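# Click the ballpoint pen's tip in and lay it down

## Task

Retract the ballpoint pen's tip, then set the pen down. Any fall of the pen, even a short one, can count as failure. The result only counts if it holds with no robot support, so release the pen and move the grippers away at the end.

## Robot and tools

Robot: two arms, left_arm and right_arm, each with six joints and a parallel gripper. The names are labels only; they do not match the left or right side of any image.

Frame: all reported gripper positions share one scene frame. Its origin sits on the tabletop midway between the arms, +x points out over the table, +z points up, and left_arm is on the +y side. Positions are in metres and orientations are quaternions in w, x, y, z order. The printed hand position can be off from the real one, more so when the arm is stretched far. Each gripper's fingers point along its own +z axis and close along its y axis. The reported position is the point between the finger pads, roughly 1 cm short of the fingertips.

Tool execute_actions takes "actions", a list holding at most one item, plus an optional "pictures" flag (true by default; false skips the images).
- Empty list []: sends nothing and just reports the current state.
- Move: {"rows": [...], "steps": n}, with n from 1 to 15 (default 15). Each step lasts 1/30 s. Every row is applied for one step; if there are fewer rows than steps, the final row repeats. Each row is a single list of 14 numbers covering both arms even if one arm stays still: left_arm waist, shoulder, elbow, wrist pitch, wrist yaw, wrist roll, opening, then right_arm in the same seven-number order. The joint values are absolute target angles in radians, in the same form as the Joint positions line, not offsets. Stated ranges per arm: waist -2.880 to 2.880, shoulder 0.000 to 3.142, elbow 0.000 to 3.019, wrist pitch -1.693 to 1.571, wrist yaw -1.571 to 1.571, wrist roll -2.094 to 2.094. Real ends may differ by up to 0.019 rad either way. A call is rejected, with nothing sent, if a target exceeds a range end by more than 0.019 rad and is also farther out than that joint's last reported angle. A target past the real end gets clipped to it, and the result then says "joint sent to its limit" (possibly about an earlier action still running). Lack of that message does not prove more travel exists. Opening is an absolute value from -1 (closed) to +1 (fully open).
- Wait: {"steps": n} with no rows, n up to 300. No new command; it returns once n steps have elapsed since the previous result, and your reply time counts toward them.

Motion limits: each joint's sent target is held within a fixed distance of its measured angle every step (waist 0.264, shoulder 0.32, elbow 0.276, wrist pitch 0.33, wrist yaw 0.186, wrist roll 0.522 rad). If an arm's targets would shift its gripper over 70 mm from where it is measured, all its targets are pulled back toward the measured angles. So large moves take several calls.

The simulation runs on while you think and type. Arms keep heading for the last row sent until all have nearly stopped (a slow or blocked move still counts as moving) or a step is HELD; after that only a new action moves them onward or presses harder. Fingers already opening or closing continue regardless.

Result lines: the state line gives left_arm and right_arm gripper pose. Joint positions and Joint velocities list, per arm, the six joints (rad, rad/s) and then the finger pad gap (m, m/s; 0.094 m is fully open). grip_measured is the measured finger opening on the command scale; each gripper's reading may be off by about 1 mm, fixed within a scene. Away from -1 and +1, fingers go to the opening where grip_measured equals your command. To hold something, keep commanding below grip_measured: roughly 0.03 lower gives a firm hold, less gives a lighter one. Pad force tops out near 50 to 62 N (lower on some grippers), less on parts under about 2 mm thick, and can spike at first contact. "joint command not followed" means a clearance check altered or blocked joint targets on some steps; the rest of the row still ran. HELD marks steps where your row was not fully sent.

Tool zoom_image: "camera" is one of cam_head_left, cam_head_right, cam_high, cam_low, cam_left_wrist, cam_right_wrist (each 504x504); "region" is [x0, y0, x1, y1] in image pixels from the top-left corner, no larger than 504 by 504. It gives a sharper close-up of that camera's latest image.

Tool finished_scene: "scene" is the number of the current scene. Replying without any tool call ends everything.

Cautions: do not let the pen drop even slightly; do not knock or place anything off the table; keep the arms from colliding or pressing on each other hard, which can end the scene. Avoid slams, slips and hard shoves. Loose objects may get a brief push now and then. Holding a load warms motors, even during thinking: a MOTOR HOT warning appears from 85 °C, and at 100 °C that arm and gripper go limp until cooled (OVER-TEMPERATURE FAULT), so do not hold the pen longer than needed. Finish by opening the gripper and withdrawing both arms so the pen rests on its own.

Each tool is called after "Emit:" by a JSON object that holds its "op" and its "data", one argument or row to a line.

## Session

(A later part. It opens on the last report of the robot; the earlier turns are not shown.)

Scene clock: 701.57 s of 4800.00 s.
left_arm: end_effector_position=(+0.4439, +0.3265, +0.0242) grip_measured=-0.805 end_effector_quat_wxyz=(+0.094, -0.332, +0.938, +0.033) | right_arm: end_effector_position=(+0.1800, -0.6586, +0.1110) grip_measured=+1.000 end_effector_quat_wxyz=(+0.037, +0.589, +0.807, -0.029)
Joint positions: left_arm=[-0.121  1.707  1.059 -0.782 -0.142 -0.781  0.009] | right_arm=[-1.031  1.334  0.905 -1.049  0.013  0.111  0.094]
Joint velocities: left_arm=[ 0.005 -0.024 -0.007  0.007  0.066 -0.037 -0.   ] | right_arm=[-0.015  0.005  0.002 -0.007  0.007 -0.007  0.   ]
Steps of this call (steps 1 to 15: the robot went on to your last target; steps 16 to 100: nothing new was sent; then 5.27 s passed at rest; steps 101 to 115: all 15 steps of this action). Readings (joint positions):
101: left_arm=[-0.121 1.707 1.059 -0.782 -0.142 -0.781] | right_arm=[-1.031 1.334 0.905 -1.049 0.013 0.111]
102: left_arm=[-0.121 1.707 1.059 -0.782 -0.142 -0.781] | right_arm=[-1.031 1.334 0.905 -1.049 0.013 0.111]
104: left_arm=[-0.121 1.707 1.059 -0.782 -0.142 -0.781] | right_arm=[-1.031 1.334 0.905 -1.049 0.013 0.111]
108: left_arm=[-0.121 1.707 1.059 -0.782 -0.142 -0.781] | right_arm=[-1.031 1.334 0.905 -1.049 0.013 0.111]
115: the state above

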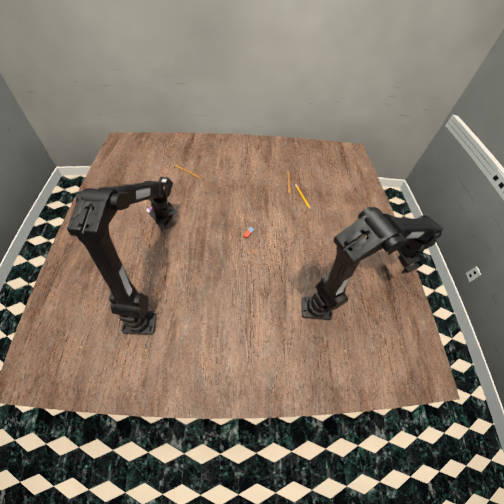

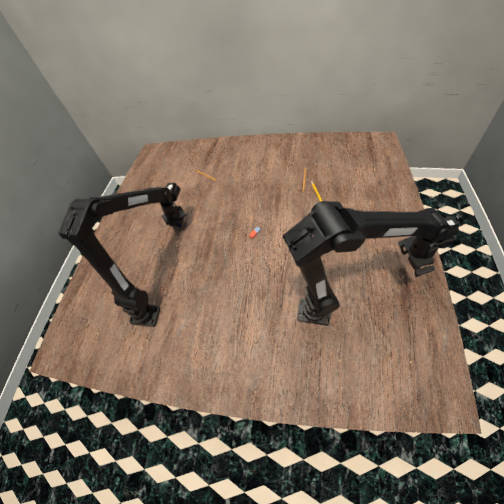

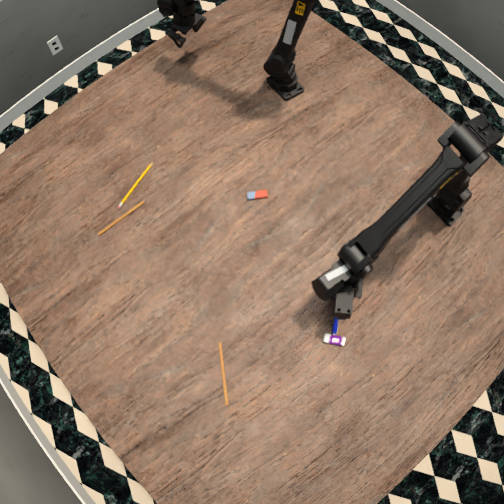

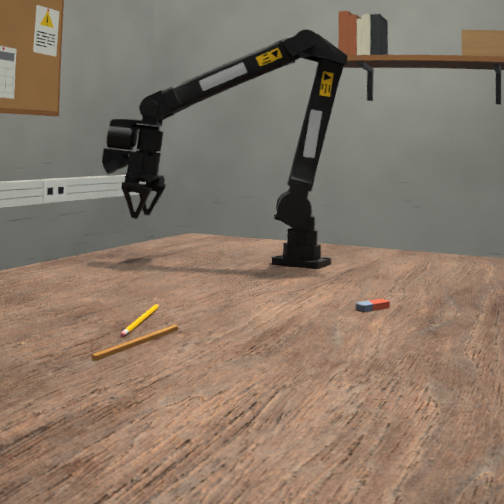

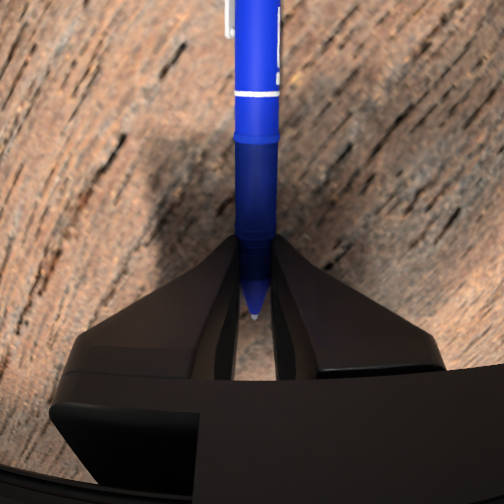

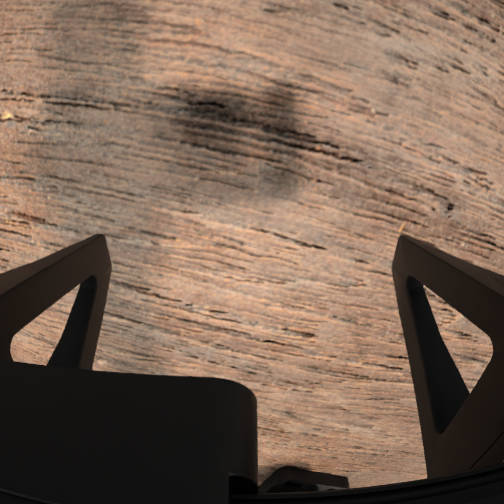

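Emit:
{"op": "execute_actions", "data": {
  "actions": [
    {"rows": [[-0.115, 1.72, 1.056, -0.775, -0.146, -0.788, -0.7, -1.031, 1.334, 0.905, -1.049, 0.013, 0.111, 1.0], [-0.115, 1.72, 1.056, -0.775, -0.146, -0.788, -0.6, -1.031, 1.334, 0.905, -1.049, 0.013, 0.111, 1.0], [-0.115, 1.72, 1.056, -0.775, -0.146, -0.788, -0.5, -1.031, 1.334, 0.905, -1.049, 0.013, 0.111, 1.0], [-0.115, 1.72, 1.056, -0.775, -0.146, -0.788, -0.5, -1.031, 1.334, 0.905, -1.049, 0.013, 0.111, 1.0], [-0.115, 1.72, 1.056, -0.775, -0.146, -0.788, -0.5, -1.031, 1.334, 0.905, -1.049, 0.013, 0.111, 1.0], [-0.115, 1.73, 1.054, -0.768, -0.146, -0.788, -0.5, -1.031, 1.334, 0.905, -1.049, 0.013, 0.111, 1.0], [-0.115, 1.737, 1.052, -0.762, -0.146, -0.788, -0.5, -1.031, 1.334, 0.905, -1.049, 0.013, 0.111, 1.0], [-0.115, 1.743, 1.05, -0.756, -0.146, -0.788, -0.5, -1.031, 1.334, 0.905, -1.049, 0.013, 0.111, 1.0], [-0.115, 1.748, 1.048, -0.75, -0.146, -0.788, -0.5, -1.031, 1.334, 0.905, -1.049, 0.013, 0.111, 1.0]], "steps": 15}
  ],
  "pictures": false
}}

Emit:
{"op": "execute_actions", "data": {
  "actions": [
    {"steps": 12}
  ]
}}

Scene clock: 745.67 s of 4800.00 s.
left_arm: end_effector_position=(+0.4466, +0.3262, +0.0234) grip_measured=-0.502 end_effector_quat_wxyz=(+0.098, -0.333, +0.937, +0.031) | right_arm: end_effector_position=(+0.1800, -0.6586, +0.1110) grip_measured=+1.000 end_effector_quat_wxyz=(+0.037, +0.589, +0.807, -0.029)
Joint positions: left_arm=[-0.121  1.71   1.059 -0.77  -0.142 -0.781  0.023] | right_arm=[-1.031  1.334  0.905 -1.049  0.013  0.111  0.094]
Joint velocities: left_arm=[-0.015 -0.034 -0.007 -0.012  0.007 -0.081  0.   ] | right_arm=[-0.005 -0.005 -0.022 -0.002  0.095  0.037  0.   ]
Steps of this call (steps 1 to 15: the robot went on to your last target; steps 16 to 100: nothing new was sent; then 40.27 s passed at rest; steps 101 to 115: all 15 steps of this action). Readings (joint positions):
101: left_arm=[-0.121 1.707 1.059 -0.782 -0.142 -0.781] | right_arm=[-1.031 1.334 0.905 -1.049 0.013 0.111]
102: left_arm=[-0.121 1.707 1.059 -0.782 -0.142 -0.781] | right_arm=[-1.031 1.334 0.905 -1.049 0.013 0.111]
104: left_arm=[-0.121 1.707 1.059 -0.782 -0.142 -0.781] | right_arm=[-1.031 1.334 0.905 -1.049 0.013 0.111]
108: left_arm=[-0.121 1.707 1.059 -0.779 -0.142 -0.781] | right_arm=[-1.031 1.334 0.905 -1.049 0.013 0.111]
115: the state above

Scene clock: 746.07 s of 4800.00 s.
left_arm: end_effector_position=(+0.4466, +0.3262, +0.0234) grip_measured=-0.502 end_effector_quat_wxyz=(+0.098, -0.333, +0.937, +0.031) | right_arm: end_effector_position=(+0.1800, -0.6586, +0.1110) grip_measured=+1.000 end_effector_quat_wxyz=(+0.037, +0.589, +0.807, -0.029)
Joint positions: left_arm=[-0.121  1.71   1.059 -0.77  -0.142 -0.781  0.023] | right_arm=[-1.031  1.334  0.905 -1.049  0.013  0.111  0.094]
Joint velocities: left_arm=[ 0.005  0.005 -0.002 -0.007  0.037 -0.022  0.   ] | right_arm=[-0.015  0.005 -0.012 -0.017 -0.037  0.022  0.   ]
Steps of this call (steps 1 to 12: the robot went on to your last target). Readings (joint positions):
1: left_arm=[-0.121 1.710 1.059 -0.770 -0.142 -0.781] | right_arm=[-1.031 1.334 0.905 -1.049 0.013 0.111]
2: left_arm=[-0.121 1.710 1.059 -0.770 -0.142 -0.781] | right_arm=[-1.031 1.334 0.905 -1.049 0.013 0.111]
4: left_arm=[-0.121 1.710 1.059 -0.770 -0.142 -0.781] | right_arm=[-1.031 1.334 0.905 -1.049 0.013 0.111]
8: left_arm=[-0.121 1.710 1.059 -0.770 -0.142 -0.781] | right_arm=[-1.031 1.334 0.905 -1.049 0.013 0.111]
12: the state above

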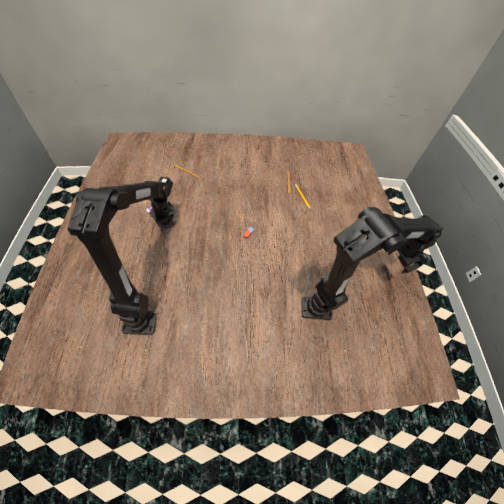

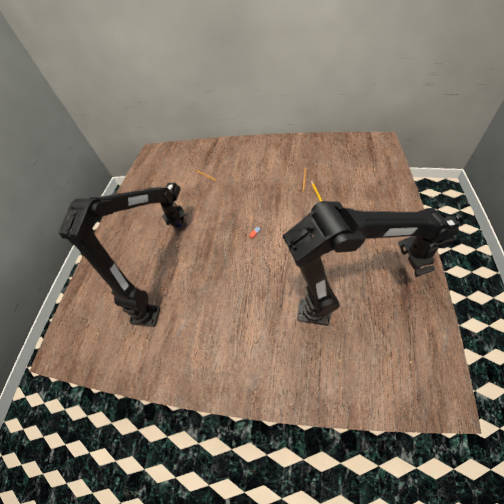

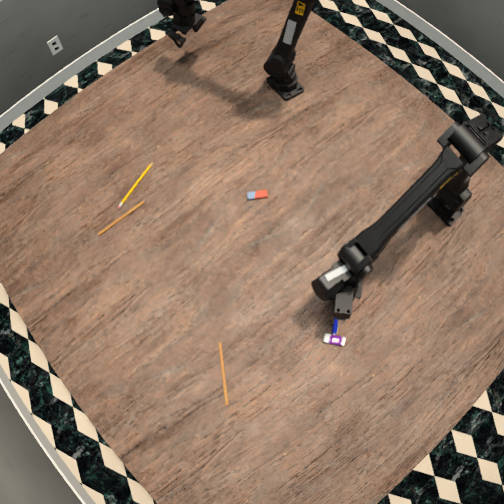

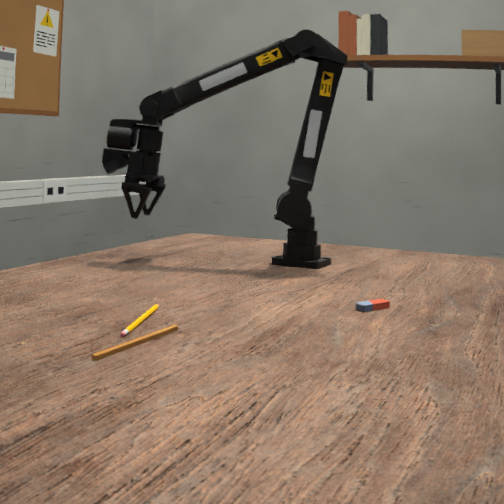

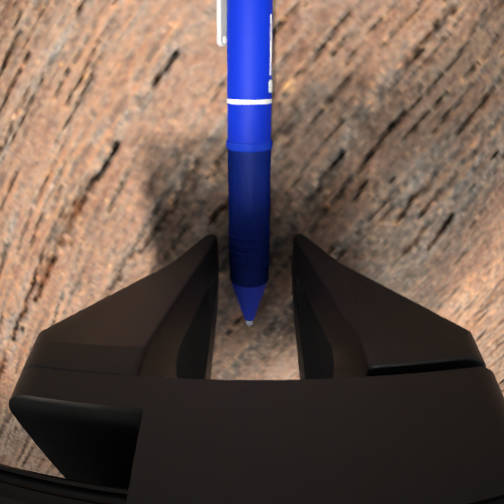

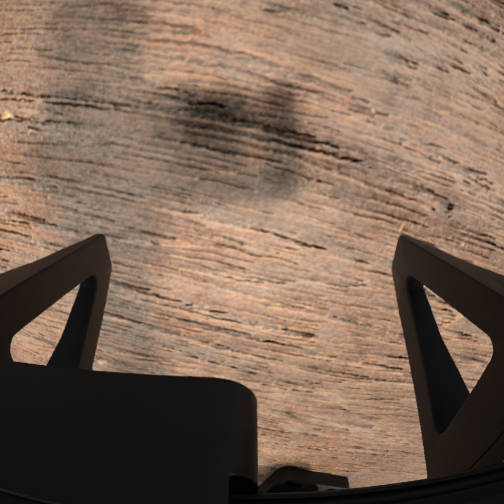

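Emit:
{"op": "execute_actions", "data": {
  "actions": [
    {"rows": [[-0.118, 1.72, 1.058, -0.772, -0.146, -0.788, -0.5, -1.031, 1.334, 0.905, -1.049, 0.013, 0.111, 1.0], [-0.118, 1.71, 1.06, -0.772, -0.146, -0.788, -0.6, -1.031, 1.334, 0.905, -1.049, 0.013, 0.111, 1.0], [-0.118, 1.71, 1.06, -0.772, -0.146, -0.788, -0.68, -1.031, 1.334, 0.905, -1.049, 0.013, 0.111, 1.0], [-0.118, 1.71, 1.06, -0.772, -0.146, -0.788, -0.73, -1.031, 1.334, 0.905, -1.049, 0.013, 0.111, 1.0], [-0.118, 1.71, 1.06, -0.772, -0.146, -0.788, -0.76, -1.031, 1.334, 0.905, -1.049, 0.013, 0.111, 1.0], [-0.118, 1.71, 1.06, -0.772, -0.146, -0.788, -0.78, -1.031, 1.334, 0.905, -1.049, 0.013, 0.111, 1.0], [-0.118, 1.71, 1.06, -0.772, -0.146, -0.788, -0.80, -1.031, 1.334, 0.905, -1.049, 0.013, 0.111, 1.0], [-0.118, 1.71, 1.06, -0.772, -0.146, -0.788, -0.82, -1.031, 1.334, 0.905, -1.049, 0.013, 0.111, 1.0], [-0.118, 1.71, 1.06, -0.772, -0.146, -0.788, -0.84, -1.031, 1.334, 0.905, -1.049, 0.013, 0.111, 1.0], [-0.118, 1.71, 1.06, -0.772, -0.146, -0.788, -0.85, -1.031, 1.334, 0.905, -1.049, 0.013, 0.111, 1.0]], "steps": 15}
  ],
  "pictures": false
}}

Emit:
{"op": "execute_actions", "data": {
  "actions": [
    {"steps": 12}
  ]
}}

Scene clock: 762.50 s of 4800.00 s.
left_arm: end_effector_position=(+0.4466, +0.3263, +0.0234) grip_measured=-0.816 end_effector_quat_wxyz=(+0.098, -0.333, +0.937, +0.032) | right_arm: end_effector_position=(+0.1800, -0.6586, +0.1110) grip_measured=+1.000 end_effector_quat_wxyz=(+0.037, +0.589, +0.807, -0.029)
Joint positions: left_arm=[-0.121  1.71   1.059 -0.77  -0.142 -0.781  0.009] | right_arm=[-1.031  1.334  0.905 -1.049  0.013  0.111  0.094]
Joint velocities: left_arm=[-0.005 -0.005 -0.002 -0.002 -0.066  0.095 -0.001] | right_arm=[-0.005 -0.005  0.017 -0.012  0.007 -0.007  0.   ]
Steps of this call (steps 1 to 15: the robot went on to your last target; steps 16 to 100: nothing new was sent; then 12.60 s passed at rest; steps 101 to 115: all 15 steps of this action). Readings (joint positions):
101: left_arm=[-0.121 1.710 1.059 -0.770 -0.142 -0.781] | right_arm=[-1.031 1.334 0.905 -1.049 0.013 0.111]
102: left_arm=[-0.121 1.710 1.059 -0.770 -0.142 -0.781] | right_arm=[-1.031 1.334 0.905 -1.049 0.013 0.111]
104: left_arm=[-0.121 1.710 1.059 -0.770 -0.142 -0.781] | right_arm=[-1.031 1.334 0.905 -1.049 0.013 0.111]
108: left_arm=[-0.121 1.710 1.059 -0.770 -0.142 -0.781] | right_arm=[-1.031 1.334 0.905 -1.049 0.013 0.111]
115: the state above

Scene clock: 762.90 s of 4800.00 s.
left_arm: end_effector_position=(+0.4466, +0.3263, +0.0234) grip_measured=-0.816 end_effector_quat_wxyz=(+0.098, -0.333, +0.937, +0.032) | right_arm: end_effector_position=(+0.1800, -0.6586, +0.1110) grip_measured=+1.000 end_effector_quat_wxyz=(+0.037, +0.589, +0.807, -0.029)
Joint positions: left_arm=[-0.121  1.71   1.059 -0.77  -0.142 -0.781  0.009] | right_arm=[-1.031  1.334  0.905 -1.049  0.013  0.111  0.094]
Joint velocities: left_arm=[-0.005 -0.034 -0.012  0.002  0.007  0.037 -0.   ] | right_arm=[-0.005  0.005 -0.012 -0.007  0.007 -0.066  0.   ]
Steps of this call (steps 1 to 12: the robot went on to your last target). Readings (joint positions):
1: left_arm=[-0.121 1.710 1.059 -0.770 -0.142 -0.781] | right_arm=[-1.031 1.334 0.905 -1.049 0.013 0.111]
2: left_arm=[-0.121 1.710 1.059 -0.770 -0.142 -0.781] | right_arm=[-1.031 1.334 0.905 -1.049 0.013 0.111]
4: left_arm=[-0.121 1.710 1.059 -0.770 -0.142 -0.781] | right_arm=[-1.031 1.334 0.905 -1.049 0.013 0.111]
8: left_arm=[-0.121 1.710 1.059 -0.770 -0.142 -0.781] | right_arm=[-1.031 1.334 0.905 -1.049 0.013 0.111]
12: the state above

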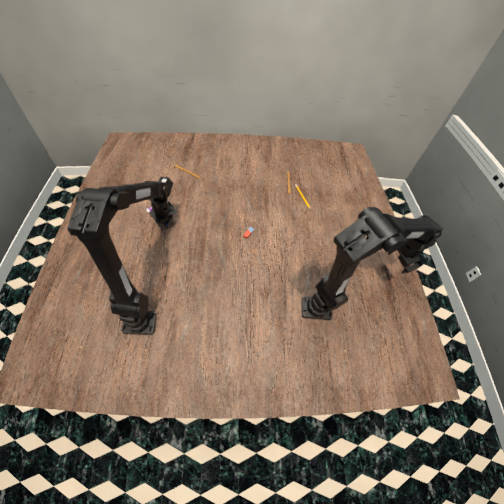

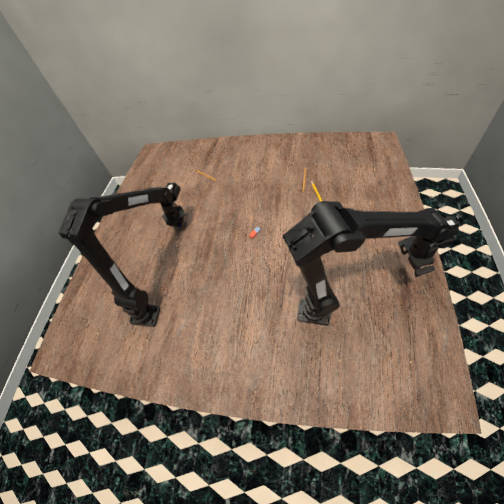

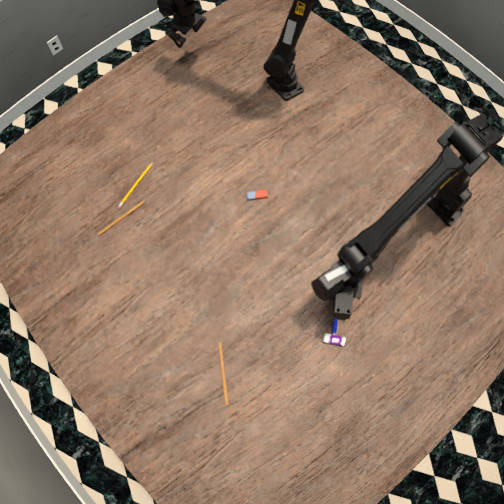

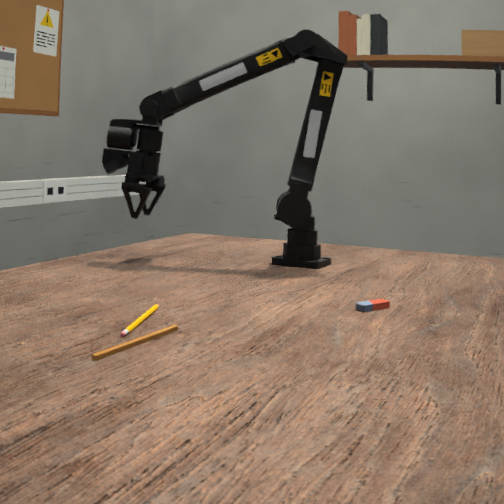

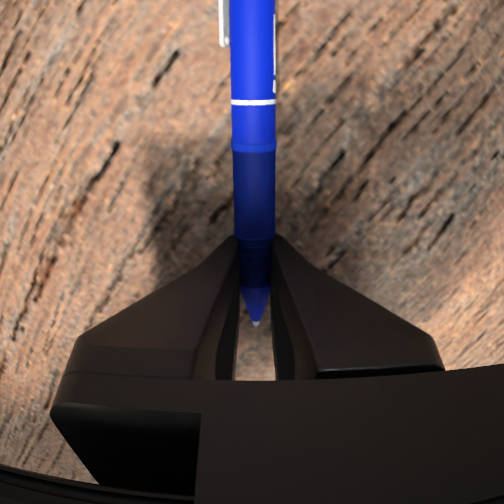

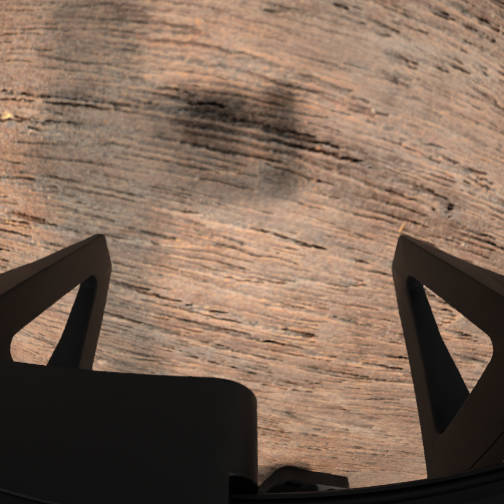

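Emit:
{"op": "execute_actions", "data": {
  "actions": [
    {"rows": [[-0.118, 1.705, 1.065, -0.775, -0.146, -0.788, -0.85, -1.031, 1.334, 0.905, -1.049, 0.013, 0.111, 1.0], [-0.118, 1.70, 1.07, -0.778, -0.146, -0.788, -0.85, -1.031, 1.334, 0.905, -1.049, 0.013, 0.111, 1.0], [-0.118, 1.695, 1.075, -0.782, -0.146, -0.788, -0.85, -1.031, 1.334, 0.905, -1.049, 0.013, 0.111, 1.0], [-0.118, 1.69, 1.079, -0.788, -0.146, -0.788, -0.85, -1.031, 1.334, 0.905, -1.049, 0.013, 0.111, 1.0], [-0.118, 1.685, 1.083, -0.795, -0.146, -0.788, -0.85, -1.031, 1.334, 0.905, -1.049, 0.013, 0.111, 1.0], [-0.118, 1.68, 1.087, -0.803, -0.146, -0.788, -0.85, -1.031, 1.334, 0.905, -1.049, 0.013, 0.111, 1.0], [-0.118, 1.675, 1.091, -0.811, -0.146, -0.788, -0.85, -1.031, 1.334, 0.905, -1.049, 0.013, 0.111, 1.0], [-0.118, 1.67, 1.094, -0.819, -0.146, -0.788, -0.85, -1.031, 1.334, 0.905, -1.049, 0.013, 0.111, 1.0], [-0.118, 1.665, 1.097, -0.827, -0.146, -0.788, -0.85, -1.031, 1.334, 0.905, -1.049, 0.013, 0.111, 1.0], [-0.118, 1.66, 1.10, -0.835, -0.146, -0.788, -0.85, -1.031, 1.334, 0.905, -1.049, 0.013, 0.111, 1.0]], "steps": 15}
  ],
  "pictures": false
}}

Emit:
{"op": "execute_actions", "data": {
  "actions": [
    {"steps": 10}
  ]
}}

Scene clock: 779.80 s of 4800.00 s.
left_arm: end_effector_position=(+0.4379, +0.3273, +0.0387) grip_measured=-0.816 end_effector_quat_wxyz=(+0.092, -0.332, +0.938, +0.035) | right_arm: end_effector_position=(+0.1800, -0.6586, +0.1110) grip_measured=+1.000 end_effector_quat_wxyz=(+0.037, +0.589, +0.807, -0.029)
Joint positions: left_arm=[-0.121  1.672  1.059 -0.821 -0.142 -0.781  0.009] | right_arm=[-1.031  1.334  0.905 -1.049  0.013  0.111  0.094]
Joint velocities: left_arm=[-0.015 -0.083 -0.017 -0.012 -0.007 -0.007  0.   ] | right_arm=[ 0.005  0.005 -0.007  0.012 -0.081  0.051  0.   ]
Steps of this call (steps 1 to 15: the robot went on to your last target; steps 16 to 100: nothing new was sent; then 13.07 s passed at rest; steps 101 to 115: all 15 steps of this action). Readings (joint positions):
101: left_arm=[-0.121 1.710 1.059 -0.770 -0.142 -0.781] | right_arm=[-1.031 1.334 0.905 -1.049 0.013 0.111]
102: left_arm=[-0.121 1.710 1.059 -0.770 -0.142 -0.781] | right_arm=[-1.031 1.334 0.905 -1.049 0.013 0.111]
104: left_arm=[-0.121 1.709 1.059 -0.770 -0.142 -0.781] | right_arm=[-1.031 1.334 0.905 -1.049 0.013 0.111]
108: left_arm=[-0.121 1.702 1.059 -0.791 -0.142 -0.781] | right_arm=[-1.031 1.334 0.905 -1.049 0.013 0.111]
115: the state above

Scene clock: 780.13 s of 4800.00 s.
left_arm: end_effector_position=(+0.4389, +0.3272, +0.0403) grip_measured=-0.816 end_effector_quat_wxyz=(+0.094, -0.332, +0.938, +0.034) | right_arm: end_effector_position=(+0.1800, -0.6586, +0.1110) grip_measured=+1.000 end_effector_quat_wxyz=(+0.037, +0.589, +0.807, -0.029)
Joint positions: left_arm=[-0.121  1.67   1.061 -0.821 -0.142 -0.781  0.009] | right_arm=[-1.031  1.334  0.905 -1.049  0.013  0.111  0.094]
Joint velocities: left_arm=[ 0.005 -0.005 -0.012 -0.007 -0.007 -0.051  0.   ] | right_arm=[-0.015  0.005 -0.007  0.007 -0.066 -0.022  0.   ]
Steps of this call (steps 1 to 10: the robot went on to your last target). Readings (joint positions):
1: left_arm=[-0.121 1.671 1.059 -0.821 -0.142 -0.781] | right_arm=[-1.031 1.334 0.905 -1.049 0.013 0.111]
2: left_arm=[-0.121 1.670 1.060 -0.821 -0.142 -0.781] | right_arm=[-1.031 1.334 0.905 -1.049 0.013 0.111]
4: left_arm=[-0.121 1.670 1.061 -0.821 -0.142 -0.781] | right_arm=[-1.031 1.334 0.905 -1.049 0.013 0.111]
8: left_arm=[-0.121 1.670 1.061 -0.821 -0.142 -0.781] | right_arm=[-1.031 1.334 0.905 -1.049 0.013 0.111]
10: the state above

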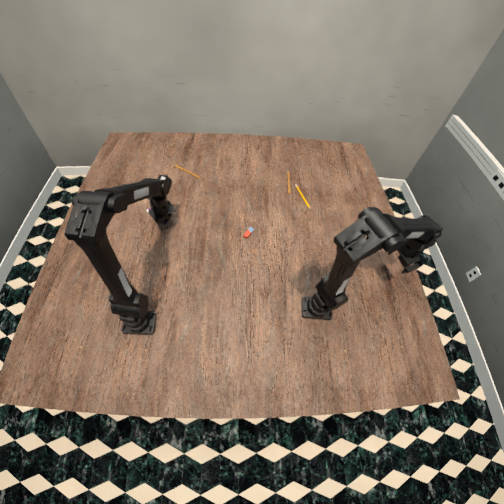

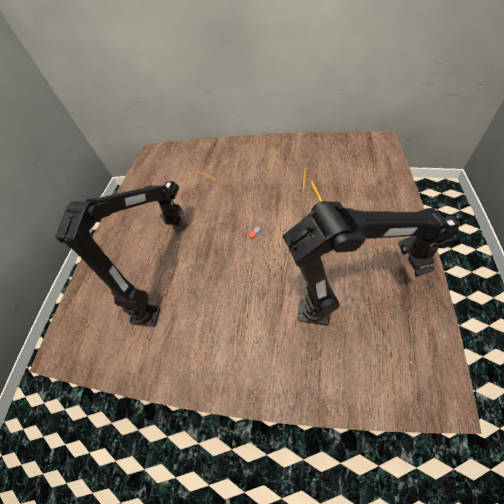

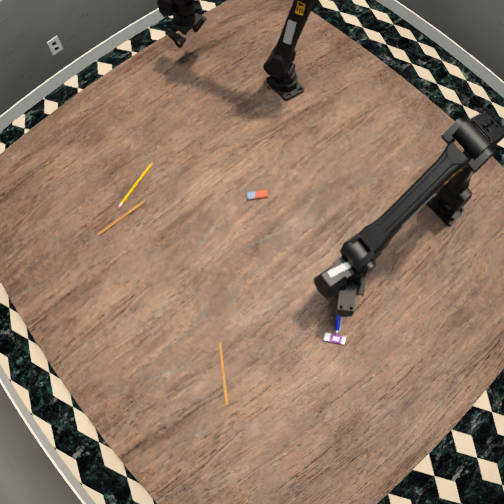

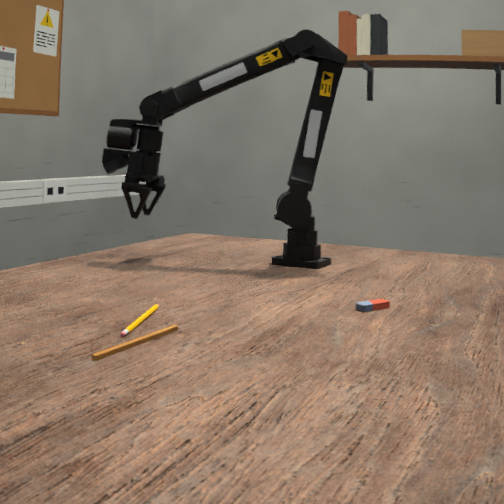

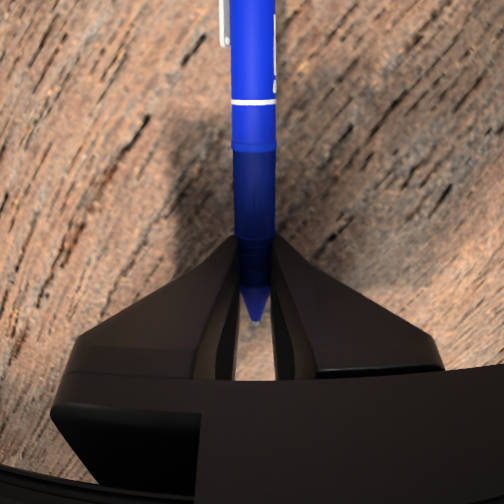

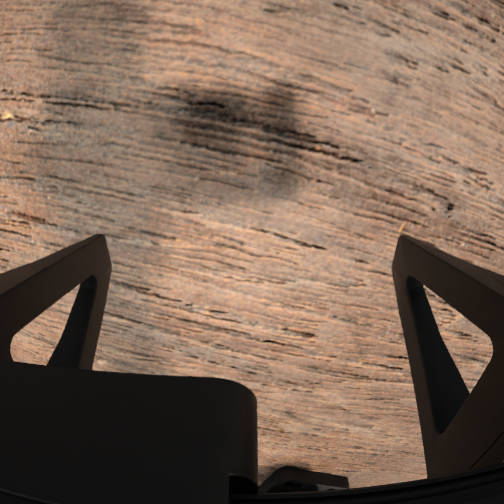

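Emit:
{"op": "execute_actions", "data": {
  "actions": [
    {"rows": [[-0.120, 1.661, 1.112, -0.838, -0.144, -0.798, -0.85, -1.031, 1.334, 0.905, -1.049, 0.013, 0.111, 1.0], [-0.125, 1.665, 1.125, -0.848, -0.139, -0.826, -0.85, -1.031, 1.334, 0.905, -1.049, 0.013, 0.111, 1.0], [-0.133, 1.670, 1.142, -0.868, -0.131, -0.870, -0.85, -1.031, 1.334, 0.905, -1.049, 0.013, 0.111, 1.0], [-0.143, 1.677, 1.163, -0.896, -0.120, -0.927, -0.85, -1.031, 1.334, 0.905, -1.049, 0.013, 0.111, 1.0], [-0.156, 1.685, 1.187, -0.930, -0.108, -0.993, -0.85, -1.031, 1.334, 0.905, -1.049, 0.013, 0.111, 1.0], [-0.169, 1.693, 1.213, -0.970, -0.095, -1.066, -0.85, -1.031, 1.334, 0.905, -1.049, 0.013, 0.111, 1.0], [-0.183, 1.703, 1.241, -1.010, -0.080, -1.144, -0.85, -1.031, 1.334, 0.905, -1.049, 0.013, 0.111, 1.0], [-0.198, 1.712, 1.270, -1.052, -0.066, -1.223, -0.85, -1.031, 1.334, 0.905, -1.049, 0.013, 0.111, 1.0], [-0.212, 1.722, 1.298, -1.090, -0.051, -1.301, -0.85, -1.031, 1.334, 0.905, -1.049, 0.013, 0.111, 1.0], [-0.225, 1.730, 1.326, -1.127, -0.038, -1.374, -0.85, -1.031, 1.334, 0.905, -1.049, 0.013, 0.111, 1.0], [-0.238, 1.738, 1.352, -1.160, -0.026, -1.440, -0.85, -1.031, 1.334, 0.905, -1.049, 0.013, 0.111, 1.0], [-0.248, 1.745, 1.373, -1.188, -0.015, -1.497, -0.85, -1.031, 1.334, 0.905, -1.049, 0.013, 0.111, 1.0], [-0.256, 1.750, 1.390, -1.210, -0.007, -1.541, -0.85, -1.031, 1.334, 0.905, -1.049, 0.013, 0.111, 1.0], [-0.261, 1.754, 1.401, -1.224, -0.002, -1.569, -0.85, -1.031, 1.334, 0.905, -1.049, 0.013, 0.111, 1.0], [-0.263, 1.755, 1.405, -1.229, 0.0, -1.579, -0.85, -1.031, 1.334, 0.905, -1.049, 0.013, 0.111, 1.0]], "steps": 15}
  ],
  "pictures": false
}}

Emit:
{"op": "execute_actions", "data": {
  "actions": [
    {"rows": [[-0.263, 1.755, 1.405, -1.229, 0.01, -1.579, -0.85, -1.031, 1.334, 0.905, -1.049, 0.013, 0.111, 1.0], [-0.263, 1.755, 1.405, -1.229, 0.03, -1.579, -0.85, -1.031, 1.334, 0.905, -1.049, 0.013, 0.111, 1.0], [-0.263, 1.755, 1.405, -1.229, 0.06, -1.579, -0.85, -1.031, 1.334, 0.905, -1.049, 0.013, 0.111, 1.0], [-0.263, 1.755, 1.405, -1.229, 0.10, -1.579, -0.85, -1.031, 1.334, 0.905, -1.049, 0.013, 0.111, 1.0], [-0.263, 1.755, 1.405, -1.229, 0.15, -1.579, -0.85, -1.031, 1.334, 0.905, -1.049, 0.013, 0.111, 1.0], [-0.263, 1.755, 1.405, -1.229, 0.20, -1.579, -0.85, -1.031, 1.334, 0.905, -1.049, 0.013, 0.111, 1.0], [-0.263, 1.755, 1.405, -1.229, 0.255, -1.579, -0.85, -1.031, 1.334, 0.905, -1.049, 0.013, 0.111, 1.0], [-0.263, 1.755, 1.405, -1.229, 0.31, -1.579, -0.85, -1.031, 1.334, 0.905, -1.049, 0.013, 0.111, 1.0], [-0.263, 1.755, 1.405, -1.229, 0.365, -1.579, -0.85, -1.031, 1.334, 0.905, -1.049, 0.013, 0.111, 1.0], [-0.263, 1.755, 1.405, -1.229, 0.42, -1.579, -0.85, -1.031, 1.334, 0.905, -1.049, 0.013, 0.111, 1.0], [-0.263, 1.755, 1.405, -1.229, 0.475, -1.579, -0.85, -1.031, 1.334, 0.905, -1.049, 0.013, 0.111, 1.0], [-0.263, 1.755, 1.405, -1.229, 0.53, -1.579, -0.85, -1.031, 1.334, 0.905, -1.049, 0.013, 0.111, 1.0], [-0.263, 1.755, 1.405, -1.229, 0.585, -1.579, -0.85, -1.031, 1.334, 0.905, -1.049, 0.013, 0.111, 1.0], [-0.263, 1.755, 1.405, -1.229, 0.64, -1.579, -0.85, -1.031, 1.334, 0.905, -1.049, 0.013, 0.111, 1.0], [-0.263, 1.755, 1.405, -1.229, 0.695, -1.579, -0.85, -1.031, 1.334, 0.905, -1.049, 0.013, 0.111, 1.0]], "steps": 15}
  ],
  "pictures": false
}}

Emit:
{"op": "execute_actions", "data": {
  "actions": [
    {"rows": [[-0.263, 1.755, 1.405, -1.229, 0.75, -1.579, -0.85, -1.031, 1.334, 0.905, -1.049, 0.013, 0.111, 1.0], [-0.263, 1.755, 1.405, -1.229, 0.805, -1.579, -0.85, -1.031, 1.334, 0.905, -1.049, 0.013, 0.111, 1.0], [-0.263, 1.755, 1.405, -1.229, 0.86, -1.579, -0.85, -1.031, 1.334, 0.905, -1.049, 0.013, 0.111, 1.0], [-0.263, 1.755, 1.405, -1.229, 0.915, -1.579, -0.85, -1.031, 1.334, 0.905, -1.049, 0.013, 0.111, 1.0], [-0.263, 1.755, 1.405, -1.229, 0.97, -1.579, -0.85, -1.031, 1.334, 0.905, -1.049, 0.013, 0.111, 1.0], [-0.263, 1.755, 1.405, -1.229, 1.025, -1.579, -0.85, -1.031, 1.334, 0.905, -1.049, 0.013, 0.111, 1.0], [-0.263, 1.755, 1.405, -1.229, 1.08, -1.579, -0.85, -1.031, 1.334, 0.905, -1.049, 0.013, 0.111, 1.0], [-0.263, 1.755, 1.405, -1.229, 1.135, -1.579, -0.85, -1.031, 1.334, 0.905, -1.049, 0.013, 0.111, 1.0], [-0.263, 1.755, 1.405, -1.229, 1.19, -1.579, -0.85, -1.031, 1.334, 0.905, -1.049, 0.013, 0.111, 1.0], [-0.263, 1.755, 1.405, -1.229, 1.24, -1.579, -0.85, -1.031, 1.334, 0.905, -1.049, 0.013, 0.111, 1.0], [-0.263, 1.755, 1.405, -1.229, 1.285, -1.579, -0.85, -1.031, 1.334, 0.905, -1.049, 0.013, 0.111, 1.0], [-0.263, 1.755, 1.405, -1.229, 1.32, -1.579, -0.85, -1.031, 1.334, 0.905, -1.049, 0.013, 0.111, 1.0], [-0.263, 1.755, 1.405, -1.229, 1.345, -1.579, -0.85, -1.031, 1.334, 0.905, -1.049, 0.013, 0.111, 1.0], [-0.263, 1.755, 1.405, -1.229, 1.36, -1.579, -0.85, -1.031, 1.334, 0.905, -1.049, 0.013, 0.111, 1.0], [-0.263, 1.755, 1.405, -1.229, 1.368, -1.579, -0.85, -1.031, 1.334, 0.905, -1.049, 0.013, 0.111, 1.0]], "steps": 15}
  ],
  "pictures": false
}}

Emit:
{"op": "execute_actions", "data": {
  "actions": [
    {"steps": 10}
  ]
}}

Scene clock: 889.23 s of 4800.00 s.
left_arm: end_effector_position=(+0.4609, +0.2362, +0.1188) grip_measured=-0.816 end_effector_quat_wxyz=(+0.015, -0.545, +0.839, -0.011) | right_arm: end_effector_position=(+0.1800, -0.6586, +0.1110) grip_measured=+1.000 end_effector_quat_wxyz=(+0.037, +0.589, +0.807, -0.029)
Joint positions: left_arm=[-0.248  1.712  1.361 -1.183 -0.007 -1.389  0.009] | right_arm=[-1.031  1.334  0.905 -1.049  0.013  0.111  0.094]
Joint velocities: left_arm=[-0.405  0.093  0.364 -0.437  0.183 -1.253 -0.   ] | right_arm=[-0.005 -0.024  0.002 -0.007 -0.022 -0.022  0.   ]
Steps of this call (steps 1 to 15: the robot went on to your last target; steps 16 to 100: nothing new was sent; then 105.27 s passed at rest; steps 101 to 115: all 15 steps of this action). Readings (joint positions):
101: left_arm=[-0.121 1.670 1.062 -0.823 -0.142 -0.783] | right_arm=[-1.031 1.334 0.905 -1.049 0.013 0.111]
102: left_arm=[-0.121 1.670 1.065 -0.826 -0.142 -0.789] | right_arm=[-1.031 1.334 0.905 -1.049 0.013 0.111]
104: left_arm=[-0.121 1.670 1.081 -0.851 -0.132 -0.823] | right_arm=[-1.031 1.334 0.905 -1.049 0.013 0.111]
108: left_arm=[-0.142 1.675 1.170 -0.970 -0.084 -0.991] | right_arm=[-1.031 1.334 0.905 -1.049 0.013 0.111]
115: the state above

Scene clock: 889.73 s of 4800.00 s.
left_arm: end_effector_position=(+0.4277, +0.1244, +0.1512) grip_measured=-0.816 end_effector_quat_wxyz=(-0.251, -0.575, +0.754, -0.195) | right_arm: end_effector_position=(+0.1800, -0.6586, +0.1110) grip_measured=+1.000 end_effector_quat_wxyz=(+0.037, +0.589, +0.807, -0.029)
Joint positions: left_arm=[-0.272  1.727  1.375 -1.216  0.646 -1.566  0.009] | right_arm=[-1.031  1.334  0.905 -1.049  0.013  0.111  0.094]
Joint velocities: left_arm=[-0.005  0.015 -0.002 -0.002  1.429 -0.11   0.001] | right_arm=[-0.005  0.005  0.002  0.007  0.051  0.007  0.   ]
Steps of this call (steps 1 to 15: all 15 steps of this action). Readings (joint positions):
1: left_arm=[-0.260 1.714 1.371 -1.195 0.001 -1.426] | right_arm=[-1.031 1.334 0.905 -1.049 0.013 0.111]
2: left_arm=[-0.268 1.714 1.374 -1.201 0.015 -1.455] | right_arm=[-1.031 1.334 0.905 -1.049 0.013 0.111]
4: left_arm=[-0.273 1.715 1.375 -1.211 0.070 -1.497] | right_arm=[-1.031 1.334 0.905 -1.049 0.013 0.111]
8: left_arm=[-0.272 1.722 1.375 -1.216 0.261 -1.542] | right_arm=[-1.031 1.334 0.905 -1.049 0.013 0.111]
15: the state above

Scene clock: 890.23 s of 4800.00 s.
left_arm: end_effector_position=(+0.4108, +0.0623, +0.2514) grip_measured=-0.816 end_effector_quat_wxyz=(-0.496, -0.475, +0.618, -0.382) | right_arm: end_effector_position=(+0.1800, -0.6586, +0.1110) grip_measured=+1.000 end_effector_quat_wxyz=(+0.037, +0.589, +0.807, -0.029)
Joint positions: left_arm=[-0.272  1.727  1.375 -1.217  1.354 -1.571  0.009] | right_arm=[-1.031  1.334  0.905 -1.049  0.013  0.111  0.094]
Joint velocities: left_arm=[ 0.005  0.015 -0.002 -0.007  0.33   0.022 -0.001] | right_arm=[-0.005  0.005 -0.007 -0.007  0.022  0.051  0.   ]
Steps of this call (steps 1 to 15: all 15 steps of this action). Readings (joint positions):
1: left_arm=[-0.272 1.727 1.375 -1.216 0.701 -1.567] | right_arm=[-1.031 1.334 0.905 -1.049 0.013 0.111]
2: left_arm=[-0.272 1.727 1.375 -1.217 0.756 -1.568] | right_arm=[-1.031 1.334 0.905 -1.049 0.013 0.111]
4: left_arm=[-0.272 1.727 1.375 -1.217 0.866 -1.569] | right_arm=[-1.031 1.334 0.905 -1.049 0.013 0.111]
8: left_arm=[-0.272 1.727 1.375 -1.217 1.086 -1.571] | right_arm=[-1.031 1.334 0.905 -1.049 0.013 0.111]
15: the state above

Scene clock: 890.57 s of 4800.00 s.
left_arm: end_effector_position=(+0.4107, +0.0620, +0.2530) grip_measured=-0.816 end_effector_quat_wxyz=(-0.499, -0.473, +0.616, -0.384) | right_arm: end_effector_position=(+0.1800, -0.6586, +0.1110) grip_measured=+1.000 end_effector_quat_wxyz=(+0.037, +0.589, +0.807, -0.029)
Joint positions: left_arm=[-0.272  1.727  1.375 -1.217  1.363 -1.571  0.009] | right_arm=[-1.031  1.334  0.905 -1.049  0.013  0.111  0.094]
Joint velocities: left_arm=[-0.005 -0.005  0.022  0.012 -0.066  0.066 -0.   ] | right_arm=[-0.015  0.015  0.017  0.002  0.022 -0.037  0.   ]
Steps of this call (steps 1 to 10: the robot went on to your last target). Readings (joint positions):
1: left_arm=[-0.272 1.727 1.375 -1.217 1.360 -1.571] | right_arm=[-1.031 1.334 0.905 -1.049 0.013 0.111]
2: left_arm=[-0.272 1.727 1.375 -1.217 1.362 -1.571] | right_arm=[-1.031 1.334 0.905 -1.049 0.013 0.111]
4: left_arm=[-0.272 1.727 1.375 -1.217 1.363 -1.571] | right_arm=[-1.031 1.334 0.905 -1.049 0.013 0.111]
8: left_arm=[-0.272 1.727 1.375 -1.217 1.363 -1.571] | right_arm=[-1.031 1.334 0.905 -1.049 0.013 0.111]
10: the state above

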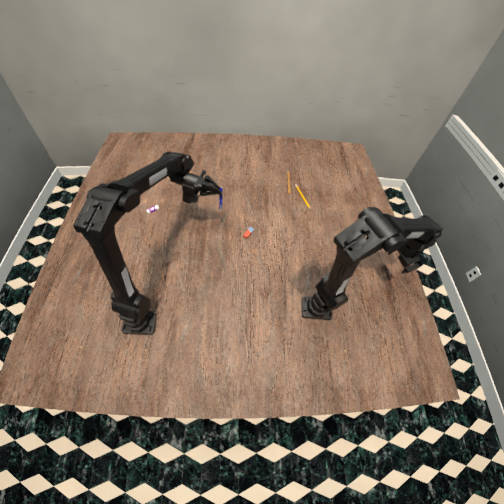

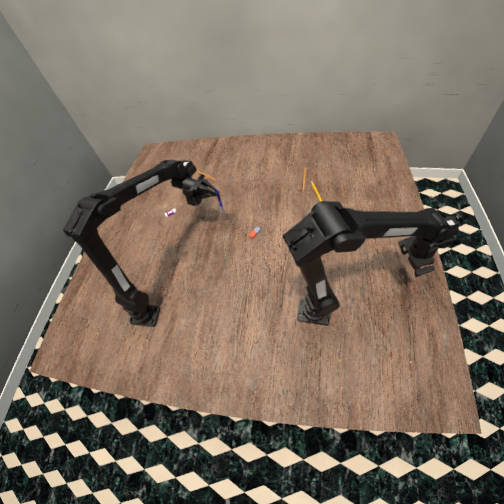

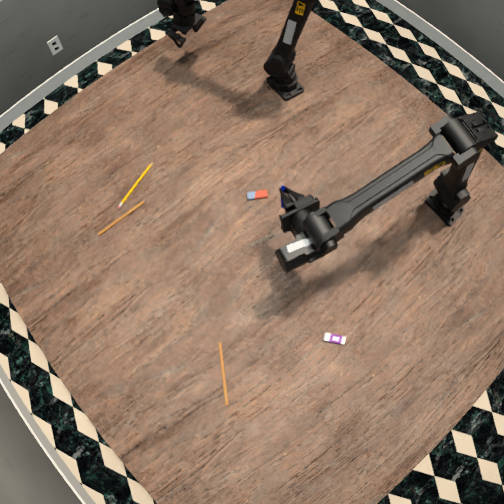

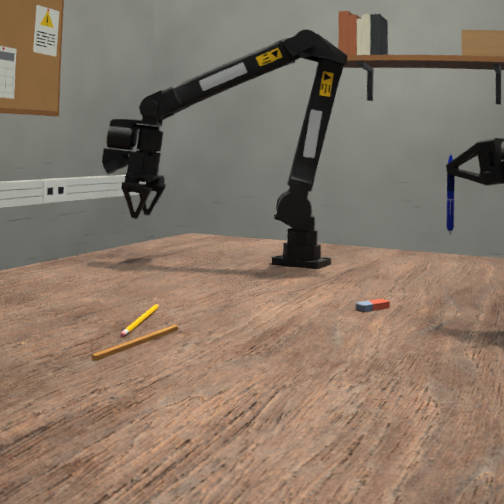

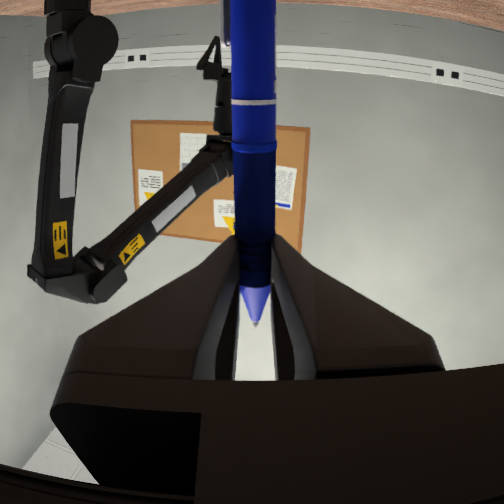

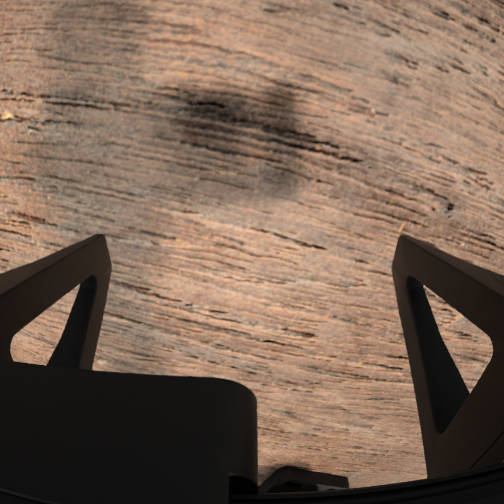

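Emit:
{"op": "execute_actions", "data": {
  "actions": []
}}

Scene clock: 917.43 s of 4800.00 s.
left_arm: end_effector_position=(+0.4107, +0.0620, +0.2530) grip_measured=-0.816 end_effector_quat_wxyz=(-0.499, -0.473, +0.616, -0.384) | right_arm: end_effector_position=(+0.1800, -0.6586, +0.1110) grip_measured=+1.000 end_effector_quat_wxyz=(+0.037, +0.589, +0.807, -0.029)
Joint positions: left_arm=[-0.272  1.727  1.375 -1.217  1.363 -1.571  0.009] | right_arm=[-1.031  1.334  0.905 -1.049  0.013  0.111  0.094]
Joint velocities: left_arm=[-0.015  0.005  0.007 -0.002 -0.037  0.022 -0.   ] | right_arm=[ 0.005  0.005 -0.007  0.012  0.022  0.022  0.   ]
Steps of this call (steps 1 to 15: the robot went on to your last target; steps 16 to 100: nothing new was sent; then 23.53 s passed at rest). Readings (joint positions):
1: left_arm=[-0.272 1.727 1.375 -1.217 1.363 -1.571] | right_arm=[-1.031 1.334 0.905 -1.049 0.013 0.111]
2: left_arm=[-0.272 1.727 1.375 -1.217 1.363 -1.571] | right_arm=[-1.031 1.334 0.905 -1.049 0.013 0.111]
4: left_arm=[-0.272 1.727 1.375 -1.217 1.363 -1.571] | right_arm=[-1.031 1.334 0.905 -1.049 0.013 0.111]
8: left_arm=[-0.272 1.727 1.375 -1.217 1.363 -1.571] | right_arm=[-1.031 1.334 0.905 -1.049 0.013 0.111]
100: the state above
All arms were judged still, so your last target was given up. Only a new action makes them travel on or press farther. Fingers that are still opening or closing keep moving.

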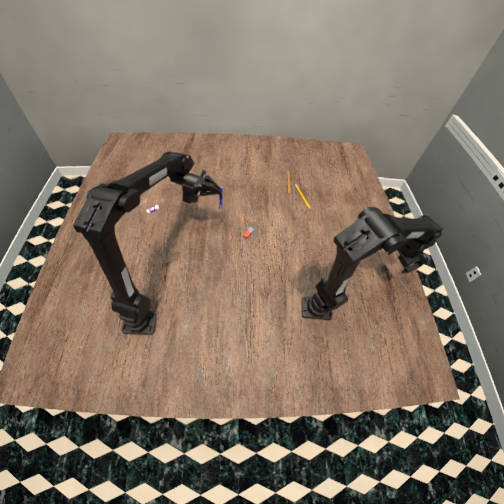

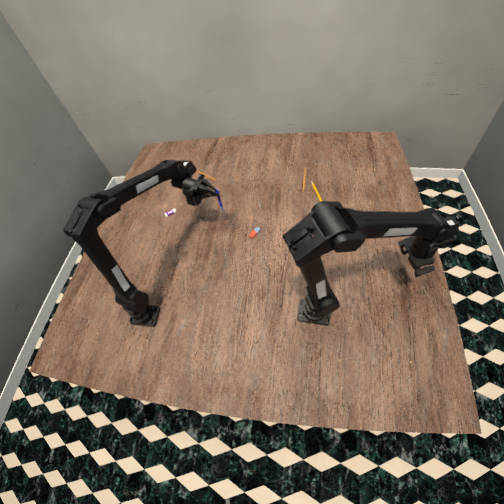

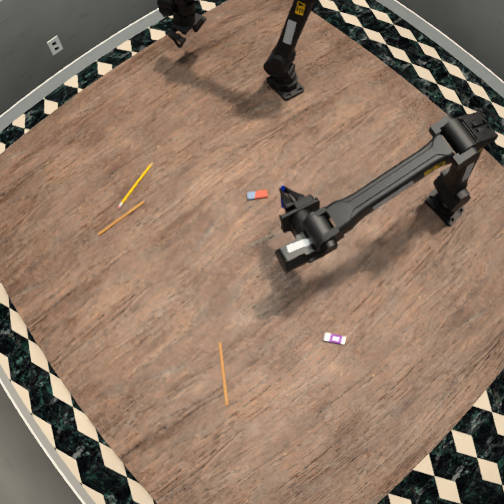

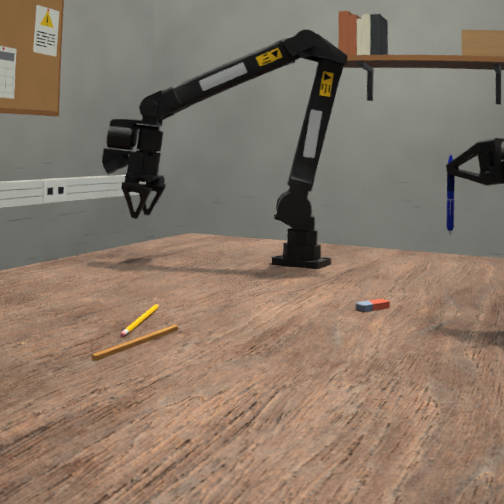

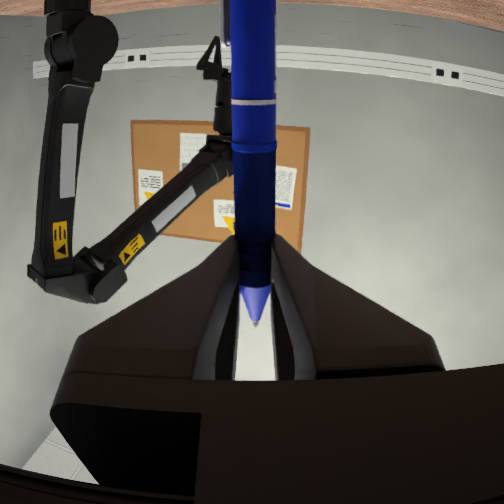

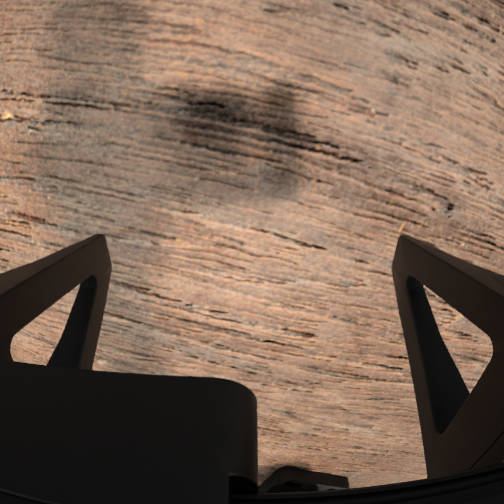

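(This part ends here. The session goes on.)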